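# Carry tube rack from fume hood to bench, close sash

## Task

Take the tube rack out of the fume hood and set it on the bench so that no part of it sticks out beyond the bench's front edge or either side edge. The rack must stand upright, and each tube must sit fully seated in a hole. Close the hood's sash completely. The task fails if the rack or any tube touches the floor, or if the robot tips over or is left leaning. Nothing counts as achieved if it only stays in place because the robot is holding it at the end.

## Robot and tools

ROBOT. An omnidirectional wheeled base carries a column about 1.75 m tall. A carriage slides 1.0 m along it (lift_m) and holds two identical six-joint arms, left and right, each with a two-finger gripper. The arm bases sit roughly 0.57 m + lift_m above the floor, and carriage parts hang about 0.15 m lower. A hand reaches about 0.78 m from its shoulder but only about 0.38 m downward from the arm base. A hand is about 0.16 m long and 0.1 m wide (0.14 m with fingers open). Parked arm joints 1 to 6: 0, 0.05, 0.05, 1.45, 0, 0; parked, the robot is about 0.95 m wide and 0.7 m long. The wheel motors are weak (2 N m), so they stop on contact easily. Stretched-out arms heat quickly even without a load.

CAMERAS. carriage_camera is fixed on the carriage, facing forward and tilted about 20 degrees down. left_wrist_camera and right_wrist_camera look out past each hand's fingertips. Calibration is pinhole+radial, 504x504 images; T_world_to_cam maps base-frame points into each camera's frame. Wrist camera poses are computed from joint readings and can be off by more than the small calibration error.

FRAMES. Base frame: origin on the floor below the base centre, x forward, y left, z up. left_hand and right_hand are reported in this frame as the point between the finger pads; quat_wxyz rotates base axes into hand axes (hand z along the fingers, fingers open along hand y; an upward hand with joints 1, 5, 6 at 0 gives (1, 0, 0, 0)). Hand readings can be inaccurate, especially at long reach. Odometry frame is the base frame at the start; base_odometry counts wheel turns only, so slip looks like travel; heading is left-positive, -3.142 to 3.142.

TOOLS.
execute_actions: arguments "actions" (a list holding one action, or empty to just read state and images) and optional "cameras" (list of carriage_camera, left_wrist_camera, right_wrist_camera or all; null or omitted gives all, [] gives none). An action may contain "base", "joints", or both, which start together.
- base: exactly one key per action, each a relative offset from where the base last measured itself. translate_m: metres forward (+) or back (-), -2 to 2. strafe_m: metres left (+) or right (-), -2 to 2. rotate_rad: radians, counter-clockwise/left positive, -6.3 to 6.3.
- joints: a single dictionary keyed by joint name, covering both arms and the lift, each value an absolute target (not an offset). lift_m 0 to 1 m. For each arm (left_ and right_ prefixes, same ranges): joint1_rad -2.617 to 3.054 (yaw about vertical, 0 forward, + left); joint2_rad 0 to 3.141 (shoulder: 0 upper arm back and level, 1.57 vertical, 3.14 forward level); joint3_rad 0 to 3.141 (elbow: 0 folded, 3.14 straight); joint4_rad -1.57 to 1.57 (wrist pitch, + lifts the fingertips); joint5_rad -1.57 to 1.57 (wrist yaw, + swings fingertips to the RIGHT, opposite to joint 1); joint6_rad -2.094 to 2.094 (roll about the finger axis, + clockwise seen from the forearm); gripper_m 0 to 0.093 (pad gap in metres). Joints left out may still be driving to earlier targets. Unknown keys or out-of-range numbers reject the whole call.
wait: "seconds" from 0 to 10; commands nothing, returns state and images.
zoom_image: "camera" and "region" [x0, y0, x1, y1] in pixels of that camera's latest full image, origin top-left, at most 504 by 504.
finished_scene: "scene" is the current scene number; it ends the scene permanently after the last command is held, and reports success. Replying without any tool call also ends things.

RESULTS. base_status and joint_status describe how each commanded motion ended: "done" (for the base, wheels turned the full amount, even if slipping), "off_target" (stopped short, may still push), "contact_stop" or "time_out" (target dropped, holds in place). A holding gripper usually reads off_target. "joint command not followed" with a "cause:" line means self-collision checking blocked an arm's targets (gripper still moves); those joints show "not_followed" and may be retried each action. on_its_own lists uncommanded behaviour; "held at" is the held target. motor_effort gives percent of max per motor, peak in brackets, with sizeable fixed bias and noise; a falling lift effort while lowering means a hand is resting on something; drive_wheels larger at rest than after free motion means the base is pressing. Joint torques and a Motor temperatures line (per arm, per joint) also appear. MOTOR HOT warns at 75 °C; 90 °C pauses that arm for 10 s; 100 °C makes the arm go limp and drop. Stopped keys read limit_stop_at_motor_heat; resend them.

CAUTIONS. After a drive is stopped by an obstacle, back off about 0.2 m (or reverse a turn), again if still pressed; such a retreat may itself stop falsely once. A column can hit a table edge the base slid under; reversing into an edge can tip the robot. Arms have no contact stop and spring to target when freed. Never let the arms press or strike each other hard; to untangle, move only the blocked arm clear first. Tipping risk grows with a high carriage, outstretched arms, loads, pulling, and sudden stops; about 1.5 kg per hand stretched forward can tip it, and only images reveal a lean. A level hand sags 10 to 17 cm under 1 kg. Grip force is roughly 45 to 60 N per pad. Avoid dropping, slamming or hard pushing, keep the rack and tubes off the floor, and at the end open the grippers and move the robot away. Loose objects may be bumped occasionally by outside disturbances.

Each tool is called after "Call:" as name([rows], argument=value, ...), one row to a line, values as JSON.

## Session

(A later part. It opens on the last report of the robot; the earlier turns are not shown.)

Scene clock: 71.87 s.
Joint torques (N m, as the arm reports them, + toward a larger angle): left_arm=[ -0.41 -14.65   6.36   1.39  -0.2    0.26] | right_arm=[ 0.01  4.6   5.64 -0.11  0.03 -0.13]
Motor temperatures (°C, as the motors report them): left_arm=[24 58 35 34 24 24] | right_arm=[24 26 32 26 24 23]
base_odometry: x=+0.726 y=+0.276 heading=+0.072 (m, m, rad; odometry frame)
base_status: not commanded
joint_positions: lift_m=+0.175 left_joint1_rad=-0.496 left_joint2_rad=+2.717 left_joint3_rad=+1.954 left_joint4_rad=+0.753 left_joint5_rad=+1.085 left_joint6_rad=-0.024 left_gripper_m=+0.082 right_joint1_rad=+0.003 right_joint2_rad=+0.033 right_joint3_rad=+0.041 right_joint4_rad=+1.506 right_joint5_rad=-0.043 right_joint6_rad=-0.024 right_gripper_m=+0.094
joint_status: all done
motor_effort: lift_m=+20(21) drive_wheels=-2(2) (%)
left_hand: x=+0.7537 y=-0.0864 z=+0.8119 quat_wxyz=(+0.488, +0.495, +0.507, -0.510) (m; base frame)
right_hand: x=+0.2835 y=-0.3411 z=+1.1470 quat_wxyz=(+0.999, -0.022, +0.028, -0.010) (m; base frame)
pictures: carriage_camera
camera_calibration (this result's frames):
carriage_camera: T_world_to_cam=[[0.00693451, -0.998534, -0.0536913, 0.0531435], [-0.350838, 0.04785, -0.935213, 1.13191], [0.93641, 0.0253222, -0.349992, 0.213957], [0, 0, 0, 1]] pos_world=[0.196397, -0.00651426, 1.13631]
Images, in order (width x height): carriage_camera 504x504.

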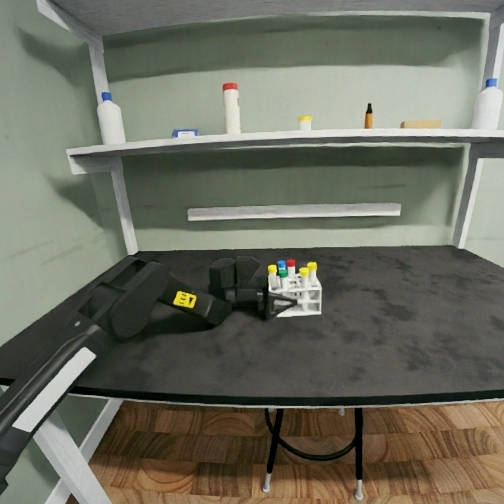

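Landed. Release and strafe away.

Call:
execute_actions([
  {"joints":{"lift_m":0.205,"left_gripper_m":0.093}},
], cameras=[])

Call:
execute_actions([
  {"base":{"strafe_m":0.12}},
], cameras=["carriage_camera","left_wrist_camera"])

Call:
zoom_image(camera="carriage_camera", region=[250,240,390,340])

Scene clock: 74.33 s.
Joint torques (N m, as the arm reports them, + toward a larger angle): left_arm=[ -0.43 -16.27   6.31   1.59  -0.07   0.05] | right_arm=[-0.06  4.63  5.62 -0.13  0.03 -0.14]
Motor temperatures (°C, as the motors report them): left_arm=[24 58 35 34 24 24] | right_arm=[24 26 32 26 24 23]
base_odometry: x=+0.726 y=+0.276 heading=+0.072 (m, m, rad; odometry frame)
base_status: not commanded
joint_positions: lift_m=+0.205 left_joint1_rad=-0.496 left_joint2_rad=+2.739 left_joint3_rad=+1.954 left_joint4_rad=+0.729 left_joint5_rad=+1.076 left_joint6_rad=-0.007 left_gripper_m=+0.093 right_joint1_rad=+0.003 right_joint2_rad=+0.033 right_joint3_rad=+0.041 right_joint4_rad=+1.506 right_joint5_rad=-0.043 right_joint6_rad=-0.024 right_gripper_m=+0.094
joint_status: all done
motor_effort: lift_m=+24(29) drive_wheels=-2(5) (%)
left_hand: x=+0.7547 y=-0.0860 z=+0.8245 quat_wxyz=(+0.479, +0.492, +0.520, -0.507) (m; base frame)
right_hand: x=+0.2835 y=-0.3411 z=+1.1766 quat_wxyz=(+0.999, -0.022, +0.028, -0.010) (m; base frame)
pictures: none
No camera images: the call's "cameras" was empty. Leave "cameras" out to get every camera's image.

Scene clock: 76.00 s.
Joint torques (N m, as the arm reports them, + toward a larger angle): left_arm=[ -0.31 -16.29   6.3    1.59  -0.04   0.07] | right_arm=[-0.06  4.6   5.47 -0.17  0.06 -0.13]
Motor temperatures (°C, as the motors report them): left_arm=[24 58 35 34 24 24] | right_arm=[24 26 32 26 24 23]
base_odometry: x=+0.718 y=+0.396 heading=+0.071 (m, m, rad; odometry frame)
base_status: done
joint_positions: lift_m=+0.205 left_joint1_rad=-0.497 left_joint2_rad=+2.739 left_joint3_rad=+1.954 left_joint4_rad=+0.729 left_joint5_rad=+1.075 left_joint6_rad=-0.007 left_gripper_m=+0.093 right_joint1_rad=+0.003 right_joint2_rad=+0.033 right_joint3_rad=+0.041 right_joint4_rad=+1.505 right_joint5_rad=-0.043 right_joint6_rad=-0.024 right_gripper_m=+0.094
joint_status: not commanded
motor_effort: lift_m=+24(24) drive_wheels=-3(29) (%)
left_hand: x=+0.7543 y=-0.0866 z=+0.8245 quat_wxyz=(+0.479, +0.493, +0.520, -0.507) (m; base frame)
right_hand: x=+0.2836 y=-0.3411 z=+1.1766 quat_wxyz=(+0.999, -0.022, +0.028, -0.010) (m; base frame)
pictures: carriage_camera, left_wrist_camera
camera_calibration (this result's frames):
carriage_camera: T_world_to_cam=[[0.00693451, -0.998534, -0.0536913, 0.0547324], [-0.350838, 0.04785, -0.935213, 1.15959], [0.93641, 0.0253222, -0.349992, 0.224314], [0, 0, 0, 1]] pos_world=[0.196397, -0.00651426, 1.16591]
left_wrist_camera: T_world_to_cam=[[-0.994888, 0.0884724, 0.0486873, 0.719793], [0.0210883, 0.653516, -0.756619, 0.657123], [-0.0987578, -0.751724, -0.652041, 0.676148], [0, 0, 0, 1]] pos_world=[0.769031, 0.0151542, 0.903023]
Images, in order (width x height): carriage_camera 504x504, left_wrist_camera 504x504.

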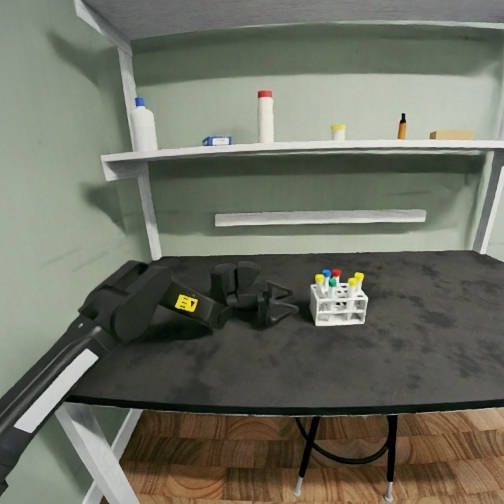

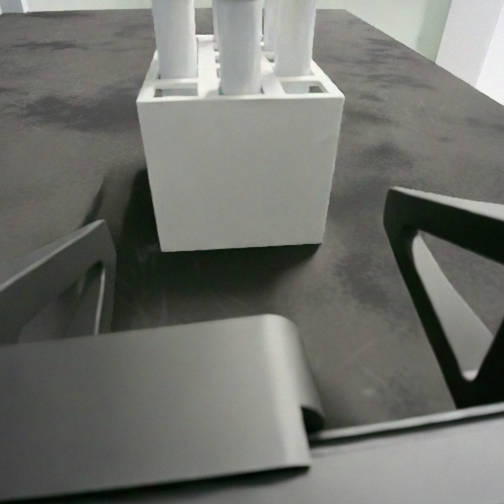

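Region (250, 240, 390, 340) of carriage_camera's 504x504 image, scaled by 3.600, with more detail than that image has; it fills the top 360 rows of this view, and the rest is white.

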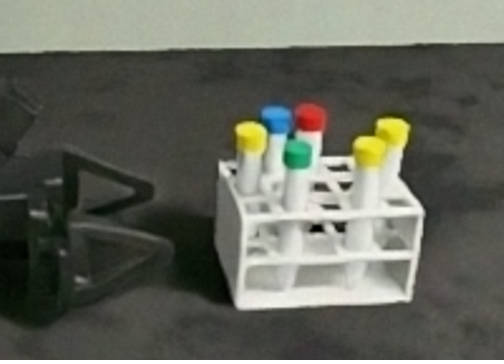

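Call:
execute_actions([
  {"base":{"translate_m":-0.35},"joints":{"lift_m":0.3}},
], cameras=[])

Call:
execute_actions([
  {"joints":{"left_joint1_rad":0,"left_joint2_rad":0.6,"left_joint3_rad":0.3,"left_joint4_rad":0.5,"left_joint5_rad":0}},
], cameras=[])

Call:
execute_actions([
  {"base":{"strafe_m":-0.15},"joints":{"lift_m":0.0}},
], cameras=["carriage_camera"])

Call:
zoom_image(camera="carriage_camera", region=[200,140,340,240])

Scene clock: 81.00 s.
Joint torques (N m, as the arm reports them, + toward a larger angle): left_arm=[ -0.27 -16.63   6.25   1.65   0.     0.05] | right_arm=[-0.02  4.6   5.54 -0.14  0.04 -0.16]
Motor temperatures (°C, as the motors report them): left_arm=[24 59 35 34 24 24] | right_arm=[24 26 32 26 24 23]
base_odometry: x=+0.369 y=+0.371 heading=+0.072 (m, m, rad; odometry frame)
base_status: done
joint_positions: lift_m=+0.300 left_joint1_rad=-0.497 left_joint2_rad=+2.744 left_joint3_rad=+1.954 left_joint4_rad=+0.724 left_joint5_rad=+1.072 left_joint6_rad=-0.006 left_gripper_m=+0.093 right_joint1_rad=+0.003 right_joint2_rad=+0.033 right_joint3_rad=+0.041 right_joint4_rad=+1.505 right_joint5_rad=-0.043 right_joint6_rad=-0.024 right_gripper_m=+0.094
joint_status: all done
motor_effort: lift_m=+23(30) drive_wheels=-2(29) (%)
left_hand: x=+0.7546 y=-0.0865 z=+0.9155 quat_wxyz=(+0.476, +0.491, +0.524, -0.508) (m; base frame)
right_hand: x=+0.2837 y=-0.3411 z=+1.2717 quat_wxyz=(+0.999, -0.022, +0.028, -0.010) (m; base frame)
pictures: none
No camera images: the call's "cameras" was empty. Leave "cameras" out to get every camera's image.

Scene clock: 83.07 s.
Joint torques (N m, as the arm reports them, + toward a larger angle): left_arm=[-0.44 -1.28  6.29  1.78 -0.1   0.06] | right_arm=[-0.08  4.54  5.49 -0.15  0.03 -0.14]
Motor temperatures (°C, as the motors report them): left_arm=[24 58 35 34 24 24] | right_arm=[24 26 32 26 24 23]
base_odometry: x=+0.369 y=+0.371 heading=+0.072 (m, m, rad; odometry frame)
base_status: not commanded
joint_positions: lift_m=+0.300 left_joint1_rad=+0.006 left_joint2_rad=+0.610 left_joint3_rad=+0.317 left_joint4_rad=+0.505 left_joint5_rad=+0.004 left_joint6_rad=-0.006 left_gripper_m=+0.093 right_joint1_rad=+0.003 right_joint2_rad=+0.033 right_joint3_rad=+0.041 right_joint4_rad=+1.505 right_joint5_rad=-0.043 right_joint6_rad=-0.024 right_gripper_m=+0.094
joint_status: all done
motor_effort: lift_m=+23(24) drive_wheels=+2(2) (%)
left_hand: x=+0.5648 y=+0.3496 z=+1.1452 quat_wxyz=(+0.778, -0.002, +0.628, -0.001) (m; base frame)
right_hand: x=+0.2837 y=-0.3411 z=+1.2717 quat_wxyz=(+0.999, -0.022, +0.028, -0.010) (m; base frame)
pictures: none
No camera images: the call's "cameras" was empty. Leave "cameras" out to get every camera's image.

Scene clock: 84.90 s.
Joint torques (N m, as the arm reports them, + toward a larger angle): left_arm=[-0.45 -1.21  6.69  1.86 -0.1   0.07] | right_arm=[ 0.01  4.63  5.52 -0.2   0.07 -0.14]
Motor temperatures (°C, as the motors report them): left_arm=[24 57 35 34 24 24] | right_arm=[24 26 32 26 24 23]
base_odometry: x=+0.379 y=+0.221 heading=+0.071 (m, m, rad; odometry frame)
base_status: done
joint_positions: lift_m=+0.000 left_joint1_rad=+0.006 left_joint2_rad=+0.610 left_joint3_rad=+0.311 left_joint4_rad=+0.500 left_joint5_rad=+0.003 left_joint6_rad=-0.006 left_gripper_m=+0.093 right_joint1_rad=+0.003 right_joint2_rad=+0.033 right_joint3_rad=+0.041 right_joint4_rad=+1.505 right_joint5_rad=-0.044 right_joint6_rad=-0.024 right_gripper_m=+0.094
joint_status: all done
motor_effort: lift_m=+21(22) drive_wheels=-2(24) (%)
left_hand: x=+0.5652 y=+0.3498 z=+0.8414 quat_wxyz=(+0.775, -0.003, +0.632, -0.001) (m; base frame)
right_hand: x=+0.2836 y=-0.3410 z=+0.9719 quat_wxyz=(+0.999, -0.022, +0.028, -0.010) (m; base frame)
pictures: carriage_camera
camera_calibration (this result's frames):
carriage_camera: T_world_to_cam=[[0.00693451, -0.998534, -0.0536913, 0.0437393], [-0.350838, 0.04785, -0.935213, 0.968104], [0.93641, 0.0253222, -0.349992, 0.152654], [0, 0, 0, 1]] pos_world=[0.196397, -0.00651426, 0.96116]
Images, in order (width x height): carriage_camera 504x504.

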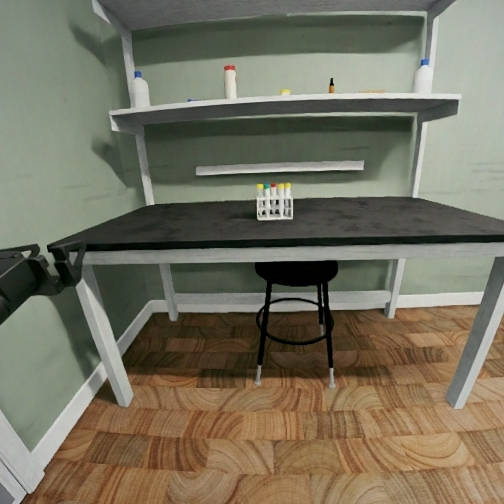

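Region (200, 140, 340, 240) of carriage_camera's 504x504 image, scaled by 3.600, with more detail than that image has; it fills the top 360 rows of this view, and the rest is white.

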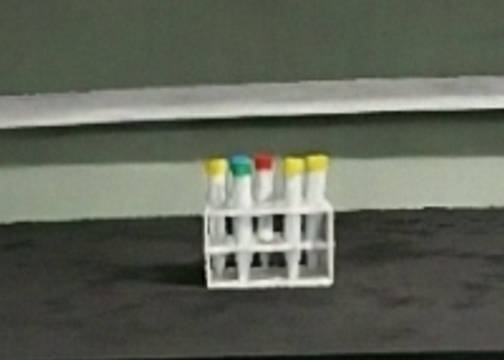

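Call:
execute_actions([
  {"base":{"rotate_rad":-1.57},"joints":{"lift_m":0.42,"left_joint2_rad":1.5,"left_joint3_rad":1.0,"left_joint4_rad":0.5,"left_joint6_rad":1.57,"left_gripper_m":0.09}},
], cameras=[])

Call:
execute_actions([
  {"base":{"strafe_m":-1.05}},
], cameras=[])

Call:
execute_actions([
  {"base":{"translate_m":1.35}},
], cameras=["carriage_camera","left_wrist_camera"])

Scene clock: 90.53 s.
Joint torques (N m, as the arm reports them, + toward a larger angle): left_arm=[-0.45 -7.84  8.03  1.92 -0.05 -0.06] | right_arm=[-0.06  4.69  5.68 -0.15  0.03 -0.13]
Motor temperatures (°C, as the motors report them): left_arm=[24 54 36 35 24 24] | right_arm=[24 26 33 26 24 23]
base_odometry: x=+0.380 y=+0.221 heading=-1.498 (m, m, rad; odometry frame)
base_status: done
joint_positions: lift_m=+0.420 left_joint1_rad=+0.006 left_joint2_rad=+1.498 left_joint3_rad=+0.993 left_joint4_rad=+0.507 left_joint5_rad=+0.000 left_joint6_rad=+1.564 left_gripper_m=+0.090 right_joint1_rad=+0.003 right_joint2_rad=+0.033 right_joint3_rad=+0.041 right_joint4_rad=+1.504 right_joint5_rad=-0.043 right_joint6_rad=-0.024 right_gripper_m=+0.094
joint_status: all done
motor_effort: lift_m=+23(30) drive_wheels=+8(33) (%)
left_hand: x=+0.7590 y=+0.3514 z=+1.2734 quat_wxyz=(+0.501, +0.496, +0.503, +0.500) (m; base frame)
right_hand: x=+0.2839 y=-0.3412 z=+1.3917 quat_wxyz=(+0.999, -0.022, +0.029, -0.010) (m; base frame)
pictures: none
No camera images: the call's "cameras" was empty. Leave "cameras" out to get every camera's image.

Scene clock: 94.93 s.
Joint torques (N m, as the arm reports them, + toward a larger angle): left_arm=[-0.52 -7.91  7.89  1.91 -0.04 -0.04] | right_arm=[-0.03  4.56  5.6  -0.16  0.06 -0.14]
Motor temperatures (°C, as the motors report them): left_arm=[24 52 36 35 24 24] | right_arm=[24 26 33 26 24 23]
base_odometry: x=-0.668 y=+0.145 heading=-1.499 (m, m, rad; odometry frame)
base_status: done
joint_positions: lift_m=+0.420 left_joint1_rad=+0.006 left_joint2_rad=+1.498 left_joint3_rad=+0.993 left_joint4_rad=+0.507 left_joint5_rad=+0.000 left_joint6_rad=+1.564 left_gripper_m=+0.090 right_joint1_rad=+0.003 right_joint2_rad=+0.033 right_joint3_rad=+0.041 right_joint4_rad=+1.504 right_joint5_rad=-0.043 right_joint6_rad=-0.024 right_gripper_m=+0.094
joint_status: not commanded
motor_effort: lift_m=+23(24) drive_wheels=-6(36) (%)
left_hand: x=+0.7590 y=+0.3514 z=+1.2734 quat_wxyz=(+0.501, +0.496, +0.503, +0.500) (m; base frame)
right_hand: x=+0.2839 y=-0.3412 z=+1.3917 quat_wxyz=(+0.999, -0.022, +0.029, -0.010) (m; base frame)
pictures: none
No camera images: the call's "cameras" was empty. Leave "cameras" out to get every camera's image.

Scene clock: 99.93 s.
Joint torques (N m, as the arm reports them, + toward a larger angle): left_arm=[-0.33 -7.96  8.06  1.96 -0.04 -0.06] | right_arm=[-0.07  4.6   5.46 -0.14  0.   -0.14]
Motor temperatures (°C, as the motors report them): left_arm=[24 50 37 35 24 24] | right_arm=[24 26 33 26 24 23]
base_odometry: x=-0.571 y=-1.201 heading=-1.499 (m, m, rad; odometry frame)
base_status: done
joint_positions: lift_m=+0.420 left_joint1_rad=+0.006 left_joint2_rad=+1.498 left_joint3_rad=+0.993 left_joint4_rad=+0.506 left_joint5_rad=+0.000 left_joint6_rad=+1.564 left_gripper_m=+0.090 right_joint1_rad=+0.003 right_joint2_rad=+0.033 right_joint3_rad=+0.041 right_joint4_rad=+1.506 right_joint5_rad=-0.043 right_joint6_rad=-0.024 right_gripper_m=+0.094
joint_status: not commanded
motor_effort: lift_m=+24(23) drive_wheels=-5(31) (%)
left_hand: x=+0.7590 y=+0.3514 z=+1.2733 quat_wxyz=(+0.501, +0.496, +0.503, +0.500) (m; base frame)
right_hand: x=+0.2835 y=-0.3412 z=+1.3917 quat_wxyz=(+0.999, -0.022, +0.028, -0.010) (m; base frame)
pictures: carriage_camera, left_wrist_camera
camera_calibration (this result's frames):
carriage_camera: T_world_to_cam=[[0.00693451, -0.998534, -0.0536913, 0.0662787], [-0.350838, 0.04785, -0.935213, 1.3607], [0.93641, 0.0253222, -0.349992, 0.29958], [0, 0, 0, 1]] pos_world=[0.196397, -0.00651426, 1.38096]
left_wrist_camera: T_world_to_cam=[[-0.0860515, 0.00219012, -0.996288, 1.33498], [-0.637726, 0.768168, 0.0567704, 0.134428], [0.765442, 0.640244, -0.0647054, -0.594437], [0, 0, 0, 1]] pos_world=[0.655612, 0.274398, 1.28393]
Images, in order (width x height): carriage_camera 504x504, left_wrist_camera 504x504.

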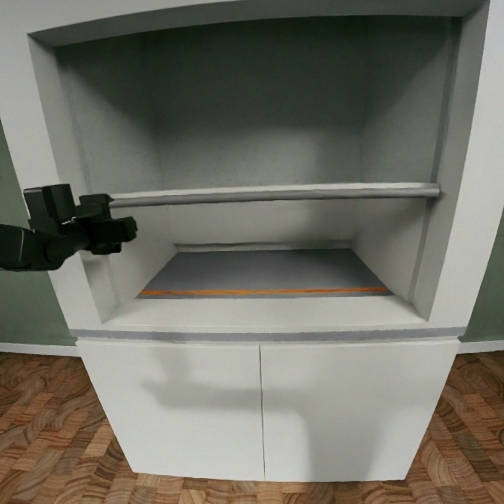

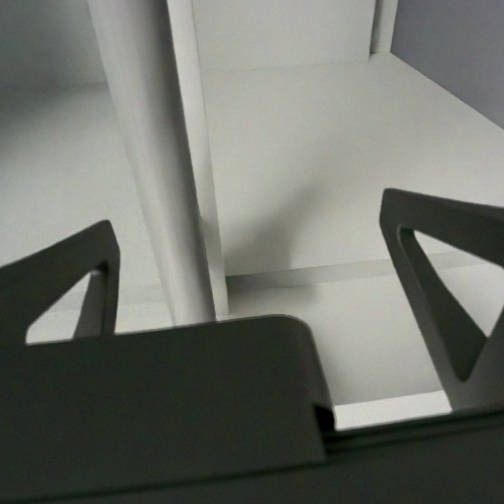

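Call:
execute_actions([
  {"base":{"strafe_m":-0.15},"joints":{"lift_m":0.445}},
], cameras=[])

Call:
execute_actions([
  {"base":{"translate_m":0.12}},
], cameras=["carriage_camera","left_wrist_camera"])

Scene clock: 102.97 s.
Joint torques (N m, as the arm reports them, + toward a larger angle): left_arm=[-0.47 -7.94  8.03  1.9  -0.04 -0.06] | right_arm=[-0.03  4.51  5.49 -0.17  0.02 -0.13]
Motor temperatures (°C, as the motors report them): left_arm=[24 49 37 35 24 24] | right_arm=[24 26 33 26 24 23]
base_odometry: x=-0.721 y=-1.212 heading=-1.499 (m, m, rad; odometry frame)
base_status: done
joint_positions: lift_m=+0.445 left_joint1_rad=+0.006 left_joint2_rad=+1.497 left_joint3_rad=+0.993 left_joint4_rad=+0.508 left_joint5_rad=+0.000 left_joint6_rad=+1.564 left_gripper_m=+0.090 right_joint1_rad=+0.003 right_joint2_rad=+0.033 right_joint3_rad=+0.041 right_joint4_rad=+1.506 right_joint5_rad=-0.043 right_joint6_rad=-0.024 right_gripper_m=+0.094
joint_status: all done
motor_effort: lift_m=+24(29) drive_wheels=-2(26) (%)
left_hand: x=+0.7589 y=+0.3514 z=+1.2990 quat_wxyz=(+0.501, +0.496, +0.502, +0.501) (m; base frame)
right_hand: x=+0.2834 y=-0.3411 z=+1.4166 quat_wxyz=(+0.999, -0.022, +0.028, -0.010) (m; base frame)
pictures: none
No camera images: the call's "cameras" was empty. Leave "cameras" out to get every camera's image.

Scene clock: 104.67 s.
Joint torques (N m, as the arm reports them, + toward a larger angle): left_arm=[-0.42  0.04 12.58  2.36 -0.08 -0.06] | right_arm=[ 0.01  4.55  5.48 -0.12  0.04 -0.14]
Motor temperatures (°C, as the motors report them): left_arm=[24 48 37 35 24 24] | right_arm=[24 26 33 26 24 23]
base_odometry: x=-0.713 y=-1.328 heading=-1.498 (m, m, rad; odometry frame)
base_status: translate_m contact_stop (by the wheels' count: +0.116 of +0.120)
joint_positions: lift_m=+0.445 left_joint1_rad=+0.005 left_joint2_rad=+1.402 left_joint3_rad=+0.926 left_joint4_rad=+0.456 left_joint5_rad=+0.005 left_joint6_rad=+1.566 left_gripper_m=+0.090 right_joint1_rad=+0.003 right_joint2_rad=+0.033 right_joint3_rad=+0.041 right_joint4_rad=+1.504 right_joint5_rad=-0.043 right_joint6_rad=-0.024 right_gripper_m=+0.094
joint_status: not commanded
motor_effort: lift_m=+24(24) drive_wheels=+25(40) (%)
left_hand: x=+0.7357 y=+0.3502 z=+1.2968 quat_wxyz=(+0.496, +0.504, +0.506, +0.494) (m; base frame)
right_hand: x=+0.2839 y=-0.3411 z=+1.4166 quat_wxyz=(+0.999, -0.022, +0.029, -0.010) (m; base frame)
pictures: carriage_camera, left_wrist_camera
camera_calibration (this result's frames):
carriage_camera: T_world_to_cam=[[0.00693451, -0.998534, -0.0536913, 0.0676179], [-0.350838, 0.04785, -0.935213, 1.38403], [0.93641, 0.0253222, -0.349992, 0.30831], [0, 0, 0, 1]] pos_world=[0.196397, -0.00651426, 1.4059]
left_wrist_camera: T_world_to_cam=[[-0.108059, 0.00444219, -0.994135, 1.36894], [-0.632174, 0.771459, 0.0721626, 0.093999], [0.767254, 0.636264, -0.0805551, -0.553617], [0, 0, 0, 1]] pos_world=[0.632116, 0.273649, 1.30953]
Images, in order (width x height): carriage_camera 504x504, left_wrist_camera 504x504.

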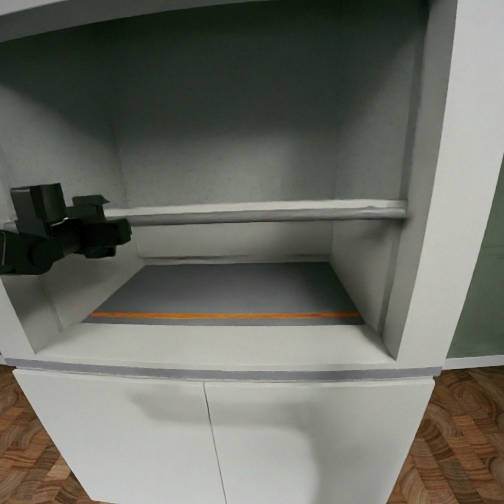

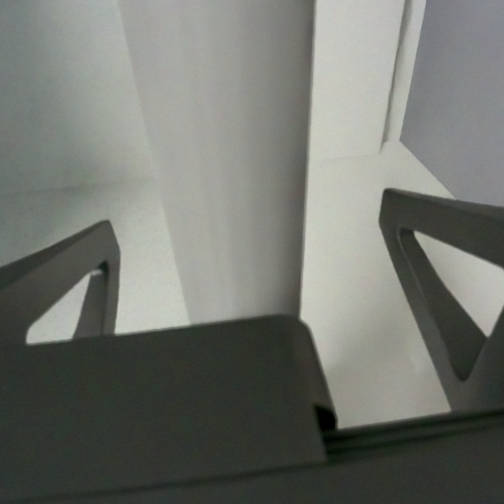

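Deep on the bar. Ease back a little, grip, pull.

Call:
execute_actions([
  {"base":{"translate_m":-0.03}},
], cameras=[])

Call:
execute_actions([
  {"joints":{"left_gripper_m":0}},
], cameras=[])

Call:
execute_actions([
  {"joints":{"lift_m":0.12,"left_joint4_rad":-0.3,"left_joint2_rad":1.75,"left_joint3_rad":0.95}},
], cameras=["carriage_camera"])

Scene clock: 107.03 s.
Joint torques (N m, as the arm reports them, + toward a larger angle): left_arm=[-0.37 -6.55  8.79  2.08 -0.03 -0.06] | right_arm=[ 0.04  4.62  5.61 -0.1   0.   -0.15]
Motor temperatures (°C, as the motors report them): left_arm=[24 47 38 36 24 24] | right_arm=[24 26 33 26 24 23]
base_odometry: x=-0.715 y=-1.298 heading=-1.498 (m, m, rad; odometry frame)
base_status: done
joint_positions: lift_m=+0.445 left_joint1_rad=+0.005 left_joint2_rad=+1.481 left_joint3_rad=+0.980 left_joint4_rad=+0.491 left_joint5_rad=+0.002 left_joint6_rad=+1.566 left_gripper_m=+0.090 right_joint1_rad=+0.003 right_joint2_rad=+0.033 right_joint3_rad=+0.041 right_joint4_rad=+1.503 right_joint5_rad=-0.043 right_joint6_rad=-0.024 right_gripper_m=+0.094
joint_status: not commanded
motor_effort: lift_m=+24(24) drive_wheels=+5(15) (%)
left_hand: x=+0.7549 y=+0.3508 z=+1.2959 quat_wxyz=(+0.498, +0.500, +0.505, +0.497) (m; base frame)
right_hand: x=+0.2841 y=-0.3411 z=+1.4166 quat_wxyz=(+0.999, -0.022, +0.029, -0.010) (m; base frame)
pictures: none
No camera images: the call's "cameras" was empty. Leave "cameras" out to get every camera's image.

Scene clock: 107.73 s.
Joint torques (N m, as the arm reports them, + toward a larger angle): left_arm=[-0.46 -6.62  8.04  1.92 -0.04 -0.09] | right_arm=[-0.07  4.45  5.59 -0.15  0.03 -0.11]
Motor temperatures (°C, as the motors report them): left_arm=[24 47 38 36 24 24] | right_arm=[24 26 33 26 24 23]
base_odometry: x=-0.715 y=-1.298 heading=-1.498 (m, m, rad; odometry frame)
base_status: not commanded
joint_positions: lift_m=+0.445 left_joint1_rad=+0.005 left_joint2_rad=+1.481 left_joint3_rad=+0.991 left_joint4_rad=+0.507 left_joint5_rad=+0.001 left_joint6_rad=+1.568 left_gripper_m=+0.036 right_joint1_rad=+0.003 right_joint2_rad=+0.033 right_joint3_rad=+0.041 right_joint4_rad=+1.504 right_joint5_rad=-0.043 right_joint6_rad=-0.024 right_gripper_m=+0.094
joint_status: left_gripper_m off_target (ended at +0.036, target +0.000)
motor_effort: lift_m=+24(24) drive_wheels=+4(5) (%)
left_hand: x=+0.7556 y=+0.3509 z=+1.3050 quat_wxyz=(+0.504, +0.494, +0.498, +0.504) (m; base frame)
right_hand: x=+0.2838 y=-0.3411 z=+1.4166 quat_wxyz=(+0.999, -0.022, +0.029, -0.010) (m; base frame)
pictures: none
No camera images: the call's "cameras" was empty. Leave "cameras" out to get every camera's image.

Scene clock: 110.00 s.
Joint torques (N m, as the arm reports them, + toward a larger angle): left_arm=[-0.26 11.15 -1.62 -2.63 -0.07 -0.1 ] | right_arm=[-0.18  4.68  5.48 -0.15  0.02 -0.14]
Motor temperatures (°C, as the motors report them): left_arm=[24 47 38 37 24 24] | right_arm=[24 26 33 26 24 23]
base_odometry: x=-0.715 y=-1.297 heading=-1.498 (m, m, rad; odometry frame)
base_status: not commanded
joint_positions: lift_m=+0.120 left_joint1_rad=+0.005 left_joint2_rad=+1.481 left_joint3_rad=+1.084 left_joint4_rad=+0.231 left_joint5_rad=+0.003 left_joint6_rad=+1.569 left_gripper_m=+0.023 right_joint1_rad=+0.003 right_joint2_rad=+0.033 right_joint3_rad=+0.041 right_joint4_rad=+1.505 right_joint5_rad=-0.043 right_joint6_rad=-0.024 right_gripper_m=+0.094
joint_status: left_joint2_rad off_target (ended at +1.481, target +1.750); left_joint3_rad off_target (ended at +1.083, target +0.950); left_joint4_rad off_target (ended at +0.231, target -0.300); the others done
on_its_own: left_gripper_m moved -0.013 toward your old target +0.000
motor_effort: lift_m=+18(19) drive_wheels=+23(28) (%)
left_hand: x=+0.7569 y=+0.3506 z=+0.9588 quat_wxyz=(+0.457, +0.538, +0.541, +0.457) (m; base frame)
right_hand: x=+0.2837 y=-0.3411 z=+1.0922 quat_wxyz=(+0.999, -0.022, +0.028, -0.010) (m; base frame)
pictures: carriage_camera
camera_calibration (this result's frames):
carriage_camera: T_world_to_cam=[[0.00693451, -0.998534, -0.0536913, 0.0501986], [-0.350838, 0.04785, -0.935213, 1.08062], [0.93641, 0.0253222, -0.349992, 0.19476], [0, 0, 0, 1]] pos_world=[0.196397, -0.00651426, 1.08146]
Images, in order (width x height): carriage_camera 504x504.

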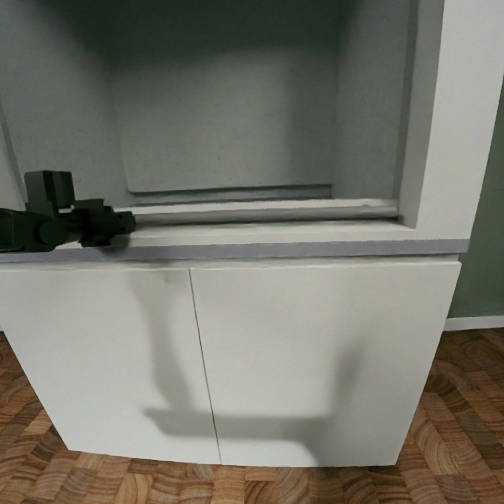

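Call:
execute_actions([
  {"joints":{"left_gripper_m":0.07,"left_joint2_rad":1.48,"left_joint3_rad":1.08,"left_joint4_rad":0.35,"lift_m":0.14}},
], cameras=[])

Call:
execute_actions([
  {"base":{"translate_m":-0.12}},
], cameras=[])

Call:
execute_actions([
  {"joints":{"lift_m":0.36,"left_gripper_m":0,"left_joint6_rad":0}},
], cameras=[])

Call:
execute_actions([
  {"base":{"translate_m":0.12},"joints":{"left_joint4_rad":-0.6,"left_joint2_rad":1.7,"left_joint3_rad":1.4}},
], cameras=["carriage_camera","left_wrist_camera"])

Scene clock: 113.20 s.
Joint torques (N m, as the arm reports them, + toward a larger angle): left_arm=[-0.38 -7.34  6.39  2.68 -0.06 -0.22] | right_arm=[-0.06  4.66  5.51 -0.12  0.06 -0.15]
Motor temperatures (°C, as the motors report them): left_arm=[24 47 37 38 24 24] | right_arm=[24 26 33 26 24 23]
base_odometry: x=-0.715 y=-1.298 heading=-1.498 (m, m, rad; odometry frame)
base_status: not commanded
joint_positions: lift_m=+0.140 left_joint1_rad=+0.005 left_joint2_rad=+1.473 left_joint3_rad=+1.099 left_joint4_rad=+0.270 left_joint5_rad=+0.002 left_joint6_rad=+1.576 left_gripper_m=+0.070 right_joint1_rad=+0.003 right_joint2_rad=+0.033 right_joint3_rad=+0.041 right_joint4_rad=+1.504 right_joint5_rad=-0.043 right_joint6_rad=-0.024 right_gripper_m=+0.094
joint_status: left_joint4_rad off_target (ended at +0.270, target +0.350); the others done
motor_effort: lift_m=+22(26) drive_wheels=+2(25) (%)
left_hand: x=+0.7578 y=+0.3508 z=+0.9991 quat_wxyz=(+0.471, +0.526, +0.525, +0.475) (m; base frame)
right_hand: x=+0.2838 y=-0.3411 z=+1.1118 quat_wxyz=(+0.999, -0.022, +0.029, -0.010) (m; base frame)
pictures: none
No camera images: the call's "cameras" was empty. Leave "cameras" out to get every camera's image.

Scene clock: 114.87 s.
Joint torques (N m, as the arm reports them, + toward a larger angle): left_arm=[-0.47 -8.95  6.29  1.98 -0.07 -0.17] | right_arm=[-0.03  4.72  5.54 -0.18  0.02 -0.11]
Motor temperatures (°C, as the motors report them): left_arm=[24 47 37 38 24 24] | right_arm=[24 26 33 26 24 23]
base_odometry: x=-0.724 y=-1.178 heading=-1.498 (m, m, rad; odometry frame)
base_status: done
joint_positions: lift_m=+0.140 left_joint1_rad=+0.005 left_joint2_rad=+1.491 left_joint3_rad=+1.099 left_joint4_rad=+0.357 left_joint5_rad=+0.001 left_joint6_rad=+1.573 left_gripper_m=+0.070 right_joint1_rad=+0.003 right_joint2_rad=+0.033 right_joint3_rad=+0.041 right_joint4_rad=+1.504 right_joint5_rad=-0.043 right_joint6_rad=-0.024 right_gripper_m=+0.094
joint_status: not commanded
on_its_own: left_joint4_rad moved +0.087 to your old target +0.350
motor_effort: lift_m=+22(22) drive_wheels=-1(38) (%)
left_hand: x=+0.7628 y=+0.3510 z=+1.0122 quat_wxyz=(+0.490, +0.508, +0.509, +0.493) (m; base frame)
right_hand: x=+0.2838 y=-0.3411 z=+1.1118 quat_wxyz=(+0.999, -0.022, +0.029, -0.010) (m; base frame)
pictures: none
No camera images: the call's "cameras" was empty. Leave "cameras" out to get every camera's image.

Scene clock: 116.60 s.
Joint torques (N m, as the arm reports them, + toward a larger angle): left_arm=[-0.37 -8.38  6.88  1.94 -0.07 -0.12] | right_arm=[-0.06  4.72  5.42 -0.15  0.05 -0.15]
Motor temperatures (°C, as the motors report them): left_arm=[24 46 37 37 24 24] | right_arm=[24 26 33 26 24 23]
base_odometry: x=-0.724 y=-1.178 heading=-1.498 (m, m, rad; odometry frame)
base_status: not commanded
joint_positions: lift_m=+0.360 left_joint1_rad=+0.005 left_joint2_rad=+1.486 left_joint3_rad=+1.091 left_joint4_rad=+0.357 left_joint5_rad=+0.001 left_joint6_rad=+0.006 left_gripper_m=+0.001 right_joint1_rad=+0.003 right_joint2_rad=+0.033 right_joint3_rad=+0.041 right_joint4_rad=+1.504 right_joint5_rad=-0.043 right_joint6_rad=-0.024 right_gripper_m=+0.094
joint_status: all done
motor_effort: lift_m=+24(30) drive_wheels=+2(2) (%)
left_hand: x=+0.7616 y=+0.3509 z=+1.2303 quat_wxyz=(+0.694, +0.001, +0.720, +0.004) (m; base frame)
right_hand: x=+0.2838 y=-0.3411 z=+1.3317 quat_wxyz=(+0.999, -0.022, +0.029, -0.010) (m; base frame)
pictures: none
No camera images: the call's "cameras" was empty. Leave "cameras" out to get every camera's image.

Scene clock: 118.27 s.
Joint torques (N m, as the arm reports them, + toward a larger angle): left_arm=[-0.33 -9.47  8.24  1.45 -0.03 -0.09] | right_arm=[ 0.05  4.52  5.48 -0.15  0.03 -0.13]
Motor temperatures (°C, as the motors report them): left_arm=[24 46 37 37 24 24] | right_arm=[24 26 33 26 24 23]
base_odometry: x=-0.716 y=-1.298 heading=-1.499 (m, m, rad; odometry frame)
base_status: done
joint_positions: lift_m=+0.360 left_joint1_rad=+0.005 left_joint2_rad=+1.695 left_joint3_rad=+1.387 left_joint4_rad=-0.588 left_joint5_rad=+0.001 left_joint6_rad=+0.006 left_gripper_m=+0.001 right_joint1_rad=+0.003 right_joint2_rad=+0.033 right_joint3_rad=+0.041 right_joint4_rad=+1.504 right_joint5_rad=-0.043 right_joint6_rad=-0.024 right_gripper_m=+0.094
joint_status: all done
motor_effort: lift_m=+24(24) drive_wheels=-4(28) (%)
left_hand: x=+0.7268 y=+0.3508 z=+1.0685 quat_wxyz=(+0.331, +0.001, +0.944, +0.001) (m; base frame)
right_hand: x=+0.2838 y=-0.3411 z=+1.3317 quat_wxyz=(+0.999, -0.022, +0.029, -0.010) (m; base frame)
pictures: carriage_camera, left_wrist_camera
camera_calibration (this result's frames):
carriage_camera: T_world_to_cam=[[0.00693451, -0.998534, -0.0536913, 0.0630571], [-0.350838, 0.04785, -0.935213, 1.30459], [0.93641, 0.0253222, -0.349992, 0.278579], [0, 0, 0, 1]] pos_world=[0.196397, -0.00651426, 1.32095]
left_wrist_camera: T_world_to_cam=[[-0.0623922, -0.996264, 0.0597135, 0.332829], [-0.997918, 0.063251, 0.0125999, 0.682314], [-0.0163297, -0.058803, -0.998136, 1.22816], [0, 0, 0, 1]] pos_world=[0.721715, 0.360648, 1.1974]
Images, in order (width x height): carriage_camera 504x504, left_wrist_camera 504x504.

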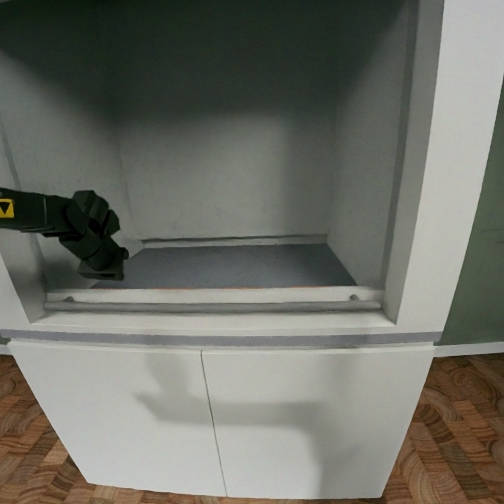

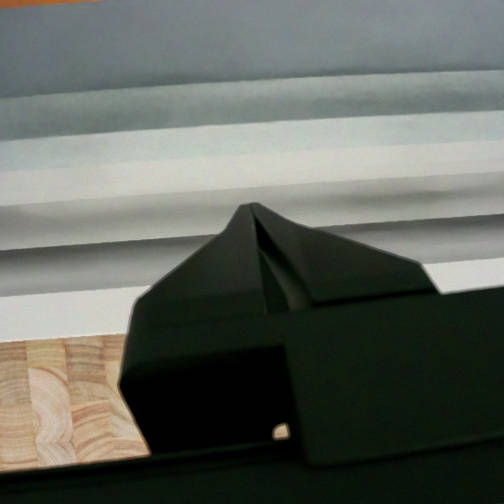

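Call:
execute_actions([
  {"joints":{"lift_m":0.17,"left_joint2_rad":1.85,"left_joint4_rad":-0.8}},
], cameras=["carriage_camera","left_wrist_camera"])

Call:
execute_actions([
  {"joints":{"lift_m":0.4,"left_joint2_rad":1.7,"left_joint4_rad":-0.6}},
], cameras=[])

Call:
execute_actions([
  {"base":{"translate_m":-0.4}},
], cameras=["carriage_camera"])

Scene clock: 121.00 s.
Joint torques (N m, as the arm reports them, + toward a larger angle): left_arm=[-0.36  6.25 -1.23 -0.36 -0.1  -0.09] | right_arm=[-0.17  4.54  5.51 -0.16  0.02 -0.14]
Motor temperatures (°C, as the motors report them): left_arm=[24 45 37 37 24 24] | right_arm=[24 26 33 26 24 23]
base_odometry: x=-0.715 y=-1.298 heading=-1.498 (m, m, rad; odometry frame)
base_status: not commanded
joint_positions: lift_m=+0.171 left_joint1_rad=+0.004 left_joint2_rad=+1.638 left_joint3_rad=+1.526 left_joint4_rad=-0.549 left_joint5_rad=+0.001 left_joint6_rad=+0.004 left_gripper_m=+0.001 right_joint1_rad=+0.003 right_joint2_rad=+0.033 right_joint3_rad=+0.041 right_joint4_rad=+1.507 right_joint5_rad=-0.043 right_joint6_rad=-0.024 right_gripper_m=+0.094
joint_status: left_joint2_rad off_target (ended at +1.638, target +1.850); left_joint4_rad off_target (ended at -0.549, target -0.800); the others done
motor_effort: lift_m=+16(18) drive_wheels=+10(11) (%)
left_hand: x=+0.7508 y=+0.3503 z=+0.9708 quat_wxyz=(+0.439, +0.000, +0.898, +0.001) (m; base frame)
right_hand: x=+0.2831 y=-0.3411 z=+1.1424 quat_wxyz=(+0.999, -0.022, +0.027, -0.010) (m; base frame)
pictures: carriage_camera, left_wrist_camera
camera_calibration (this result's frames):
carriage_camera: T_world_to_cam=[[0.00693451, -0.998534, -0.0536913, 0.0528947], [-0.350838, 0.04785, -0.935213, 1.12758], [0.93641, 0.0253222, -0.349992, 0.212335], [0, 0, 0, 1]] pos_world=[0.196397, -0.00651426, 1.13168]
left_wrist_camera: T_world_to_cam=[[-0.0746774, -0.996231, 0.0441223, 0.364014], [-0.973585, 0.0632633, -0.219387, 0.914408], [0.215768, -0.05934, -0.97464, 0.934146], [0, 0, 0, 1]] pos_world=[0.715878, 0.360226, 1.095]
Images, in order (width x height): carriage_camera 504x504, left_wrist_camera 504x504.

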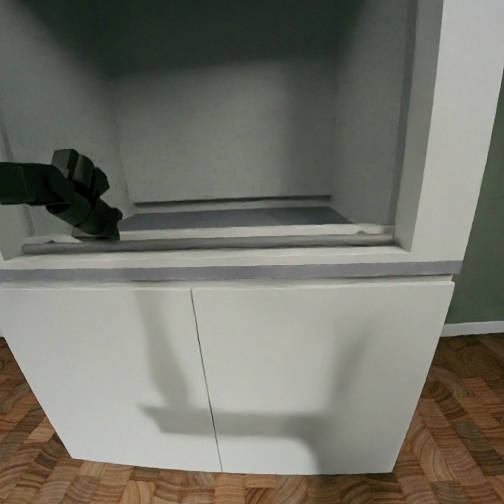

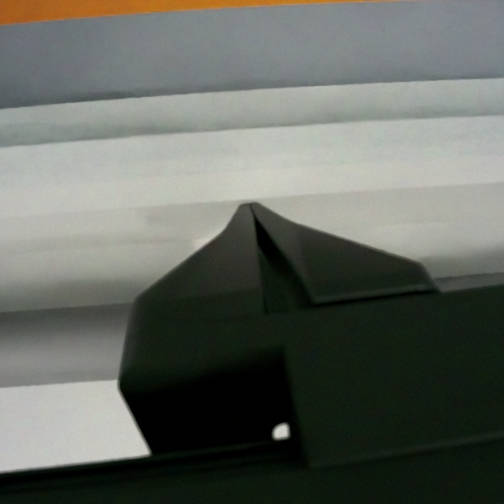

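Scene clock: 122.47 s.
Joint torques (N m, as the arm reports them, + toward a larger angle): left_arm=[-0.36 -9.07  6.22  1.51 -0.06 -0.08] | right_arm=[-0.13  4.54  5.61 -0.16  0.03 -0.13]
Motor temperatures (°C, as the motors report them): left_arm=[24 45 37 36 24 24] | right_arm=[24 26 33 26 24 23]
base_odometry: x=-0.715 y=-1.298 heading=-1.499 (m, m, rad; odometry frame)
base_status: not commanded
joint_positions: lift_m=+0.400 left_joint1_rad=+0.004 left_joint2_rad=+1.691 left_joint3_rad=+1.415 left_joint4_rad=-0.585 left_joint5_rad=+0.001 left_joint6_rad=+0.004 left_gripper_m=+0.001 right_joint1_rad=+0.003 right_joint2_rad=+0.033 right_joint3_rad=+0.041 right_joint4_rad=+1.506 right_joint5_rad=-0.043 right_joint6_rad=-0.024 right_gripper_m=+0.094
joint_status: all done
motor_effort: lift_m=+24(27) drive_wheels=+5(11) (%)
left_hand: x=+0.7328 y=+0.3503 z=+1.1219 quat_wxyz=(+0.347, +0.000, +0.938, +0.001) (m; base frame)
right_hand: x=+0.2834 y=-0.3411 z=+1.3716 quat_wxyz=(+0.999, -0.022, +0.028, -0.010) (m; base frame)
pictures: none
No camera images: the call's "cameras" was empty. Leave "cameras" out to get every camera's image.

Scene clock: 125.27 s.
Joint torques (N m, as the arm reports them, + toward a larger angle): left_arm=[-0.33 -9.1   6.28  1.48 -0.06 -0.1 ] | right_arm=[ 0.03  4.6   5.59 -0.18  0.03 -0.16]
Motor temperatures (°C, as the motors report them): left_arm=[24 45 37 36 24 24] | right_arm=[24 26 33 26 24 23]
base_odometry: x=-0.744 y=-0.899 heading=-1.498 (m, m, rad; odometry frame)
base_status: done
joint_positions: lift_m=+0.400 left_joint1_rad=+0.004 left_joint2_rad=+1.691 left_joint3_rad=+1.415 left_joint4_rad=-0.588 left_joint5_rad=+0.001 left_joint6_rad=+0.004 left_gripper_m=+0.001 right_joint1_rad=+0.003 right_joint2_rad=+0.033 right_joint3_rad=+0.041 right_joint4_rad=+1.506 right_joint5_rad=-0.043 right_joint6_rad=-0.024 right_gripper_m=+0.094
joint_status: not commanded
motor_effort: lift_m=+24(25) drive_wheels=-3(38) (%)
left_hand: x=+0.7322 y=+0.3503 z=+1.1214 quat_wxyz=(+0.346, +0.000, +0.938, +0.001) (m; base frame)
right_hand: x=+0.2834 y=-0.3411 z=+1.3716 quat_wxyz=(+0.999, -0.022, +0.028, -0.010) (m; base frame)
pictures: carriage_camera
camera_calibration (this result's frames):
carriage_camera: T_world_to_cam=[[0.00693451, -0.998534, -0.0536913, 0.0652009], [-0.350838, 0.04785, -0.935213, 1.34193], [0.93641, 0.0253222, -0.349992, 0.292554], [0, 0, 0, 1]] pos_world=[0.196397, -0.00651426, 1.36088]
Images, in order (width x height): carriage_camera 504x504.

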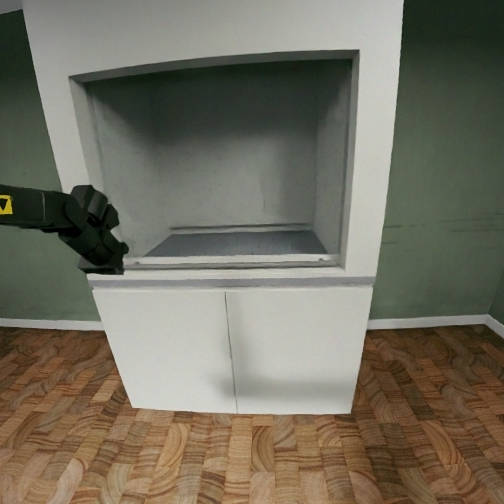

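Call:
finished_scene(scene=2)

The scene is finished: the task was done.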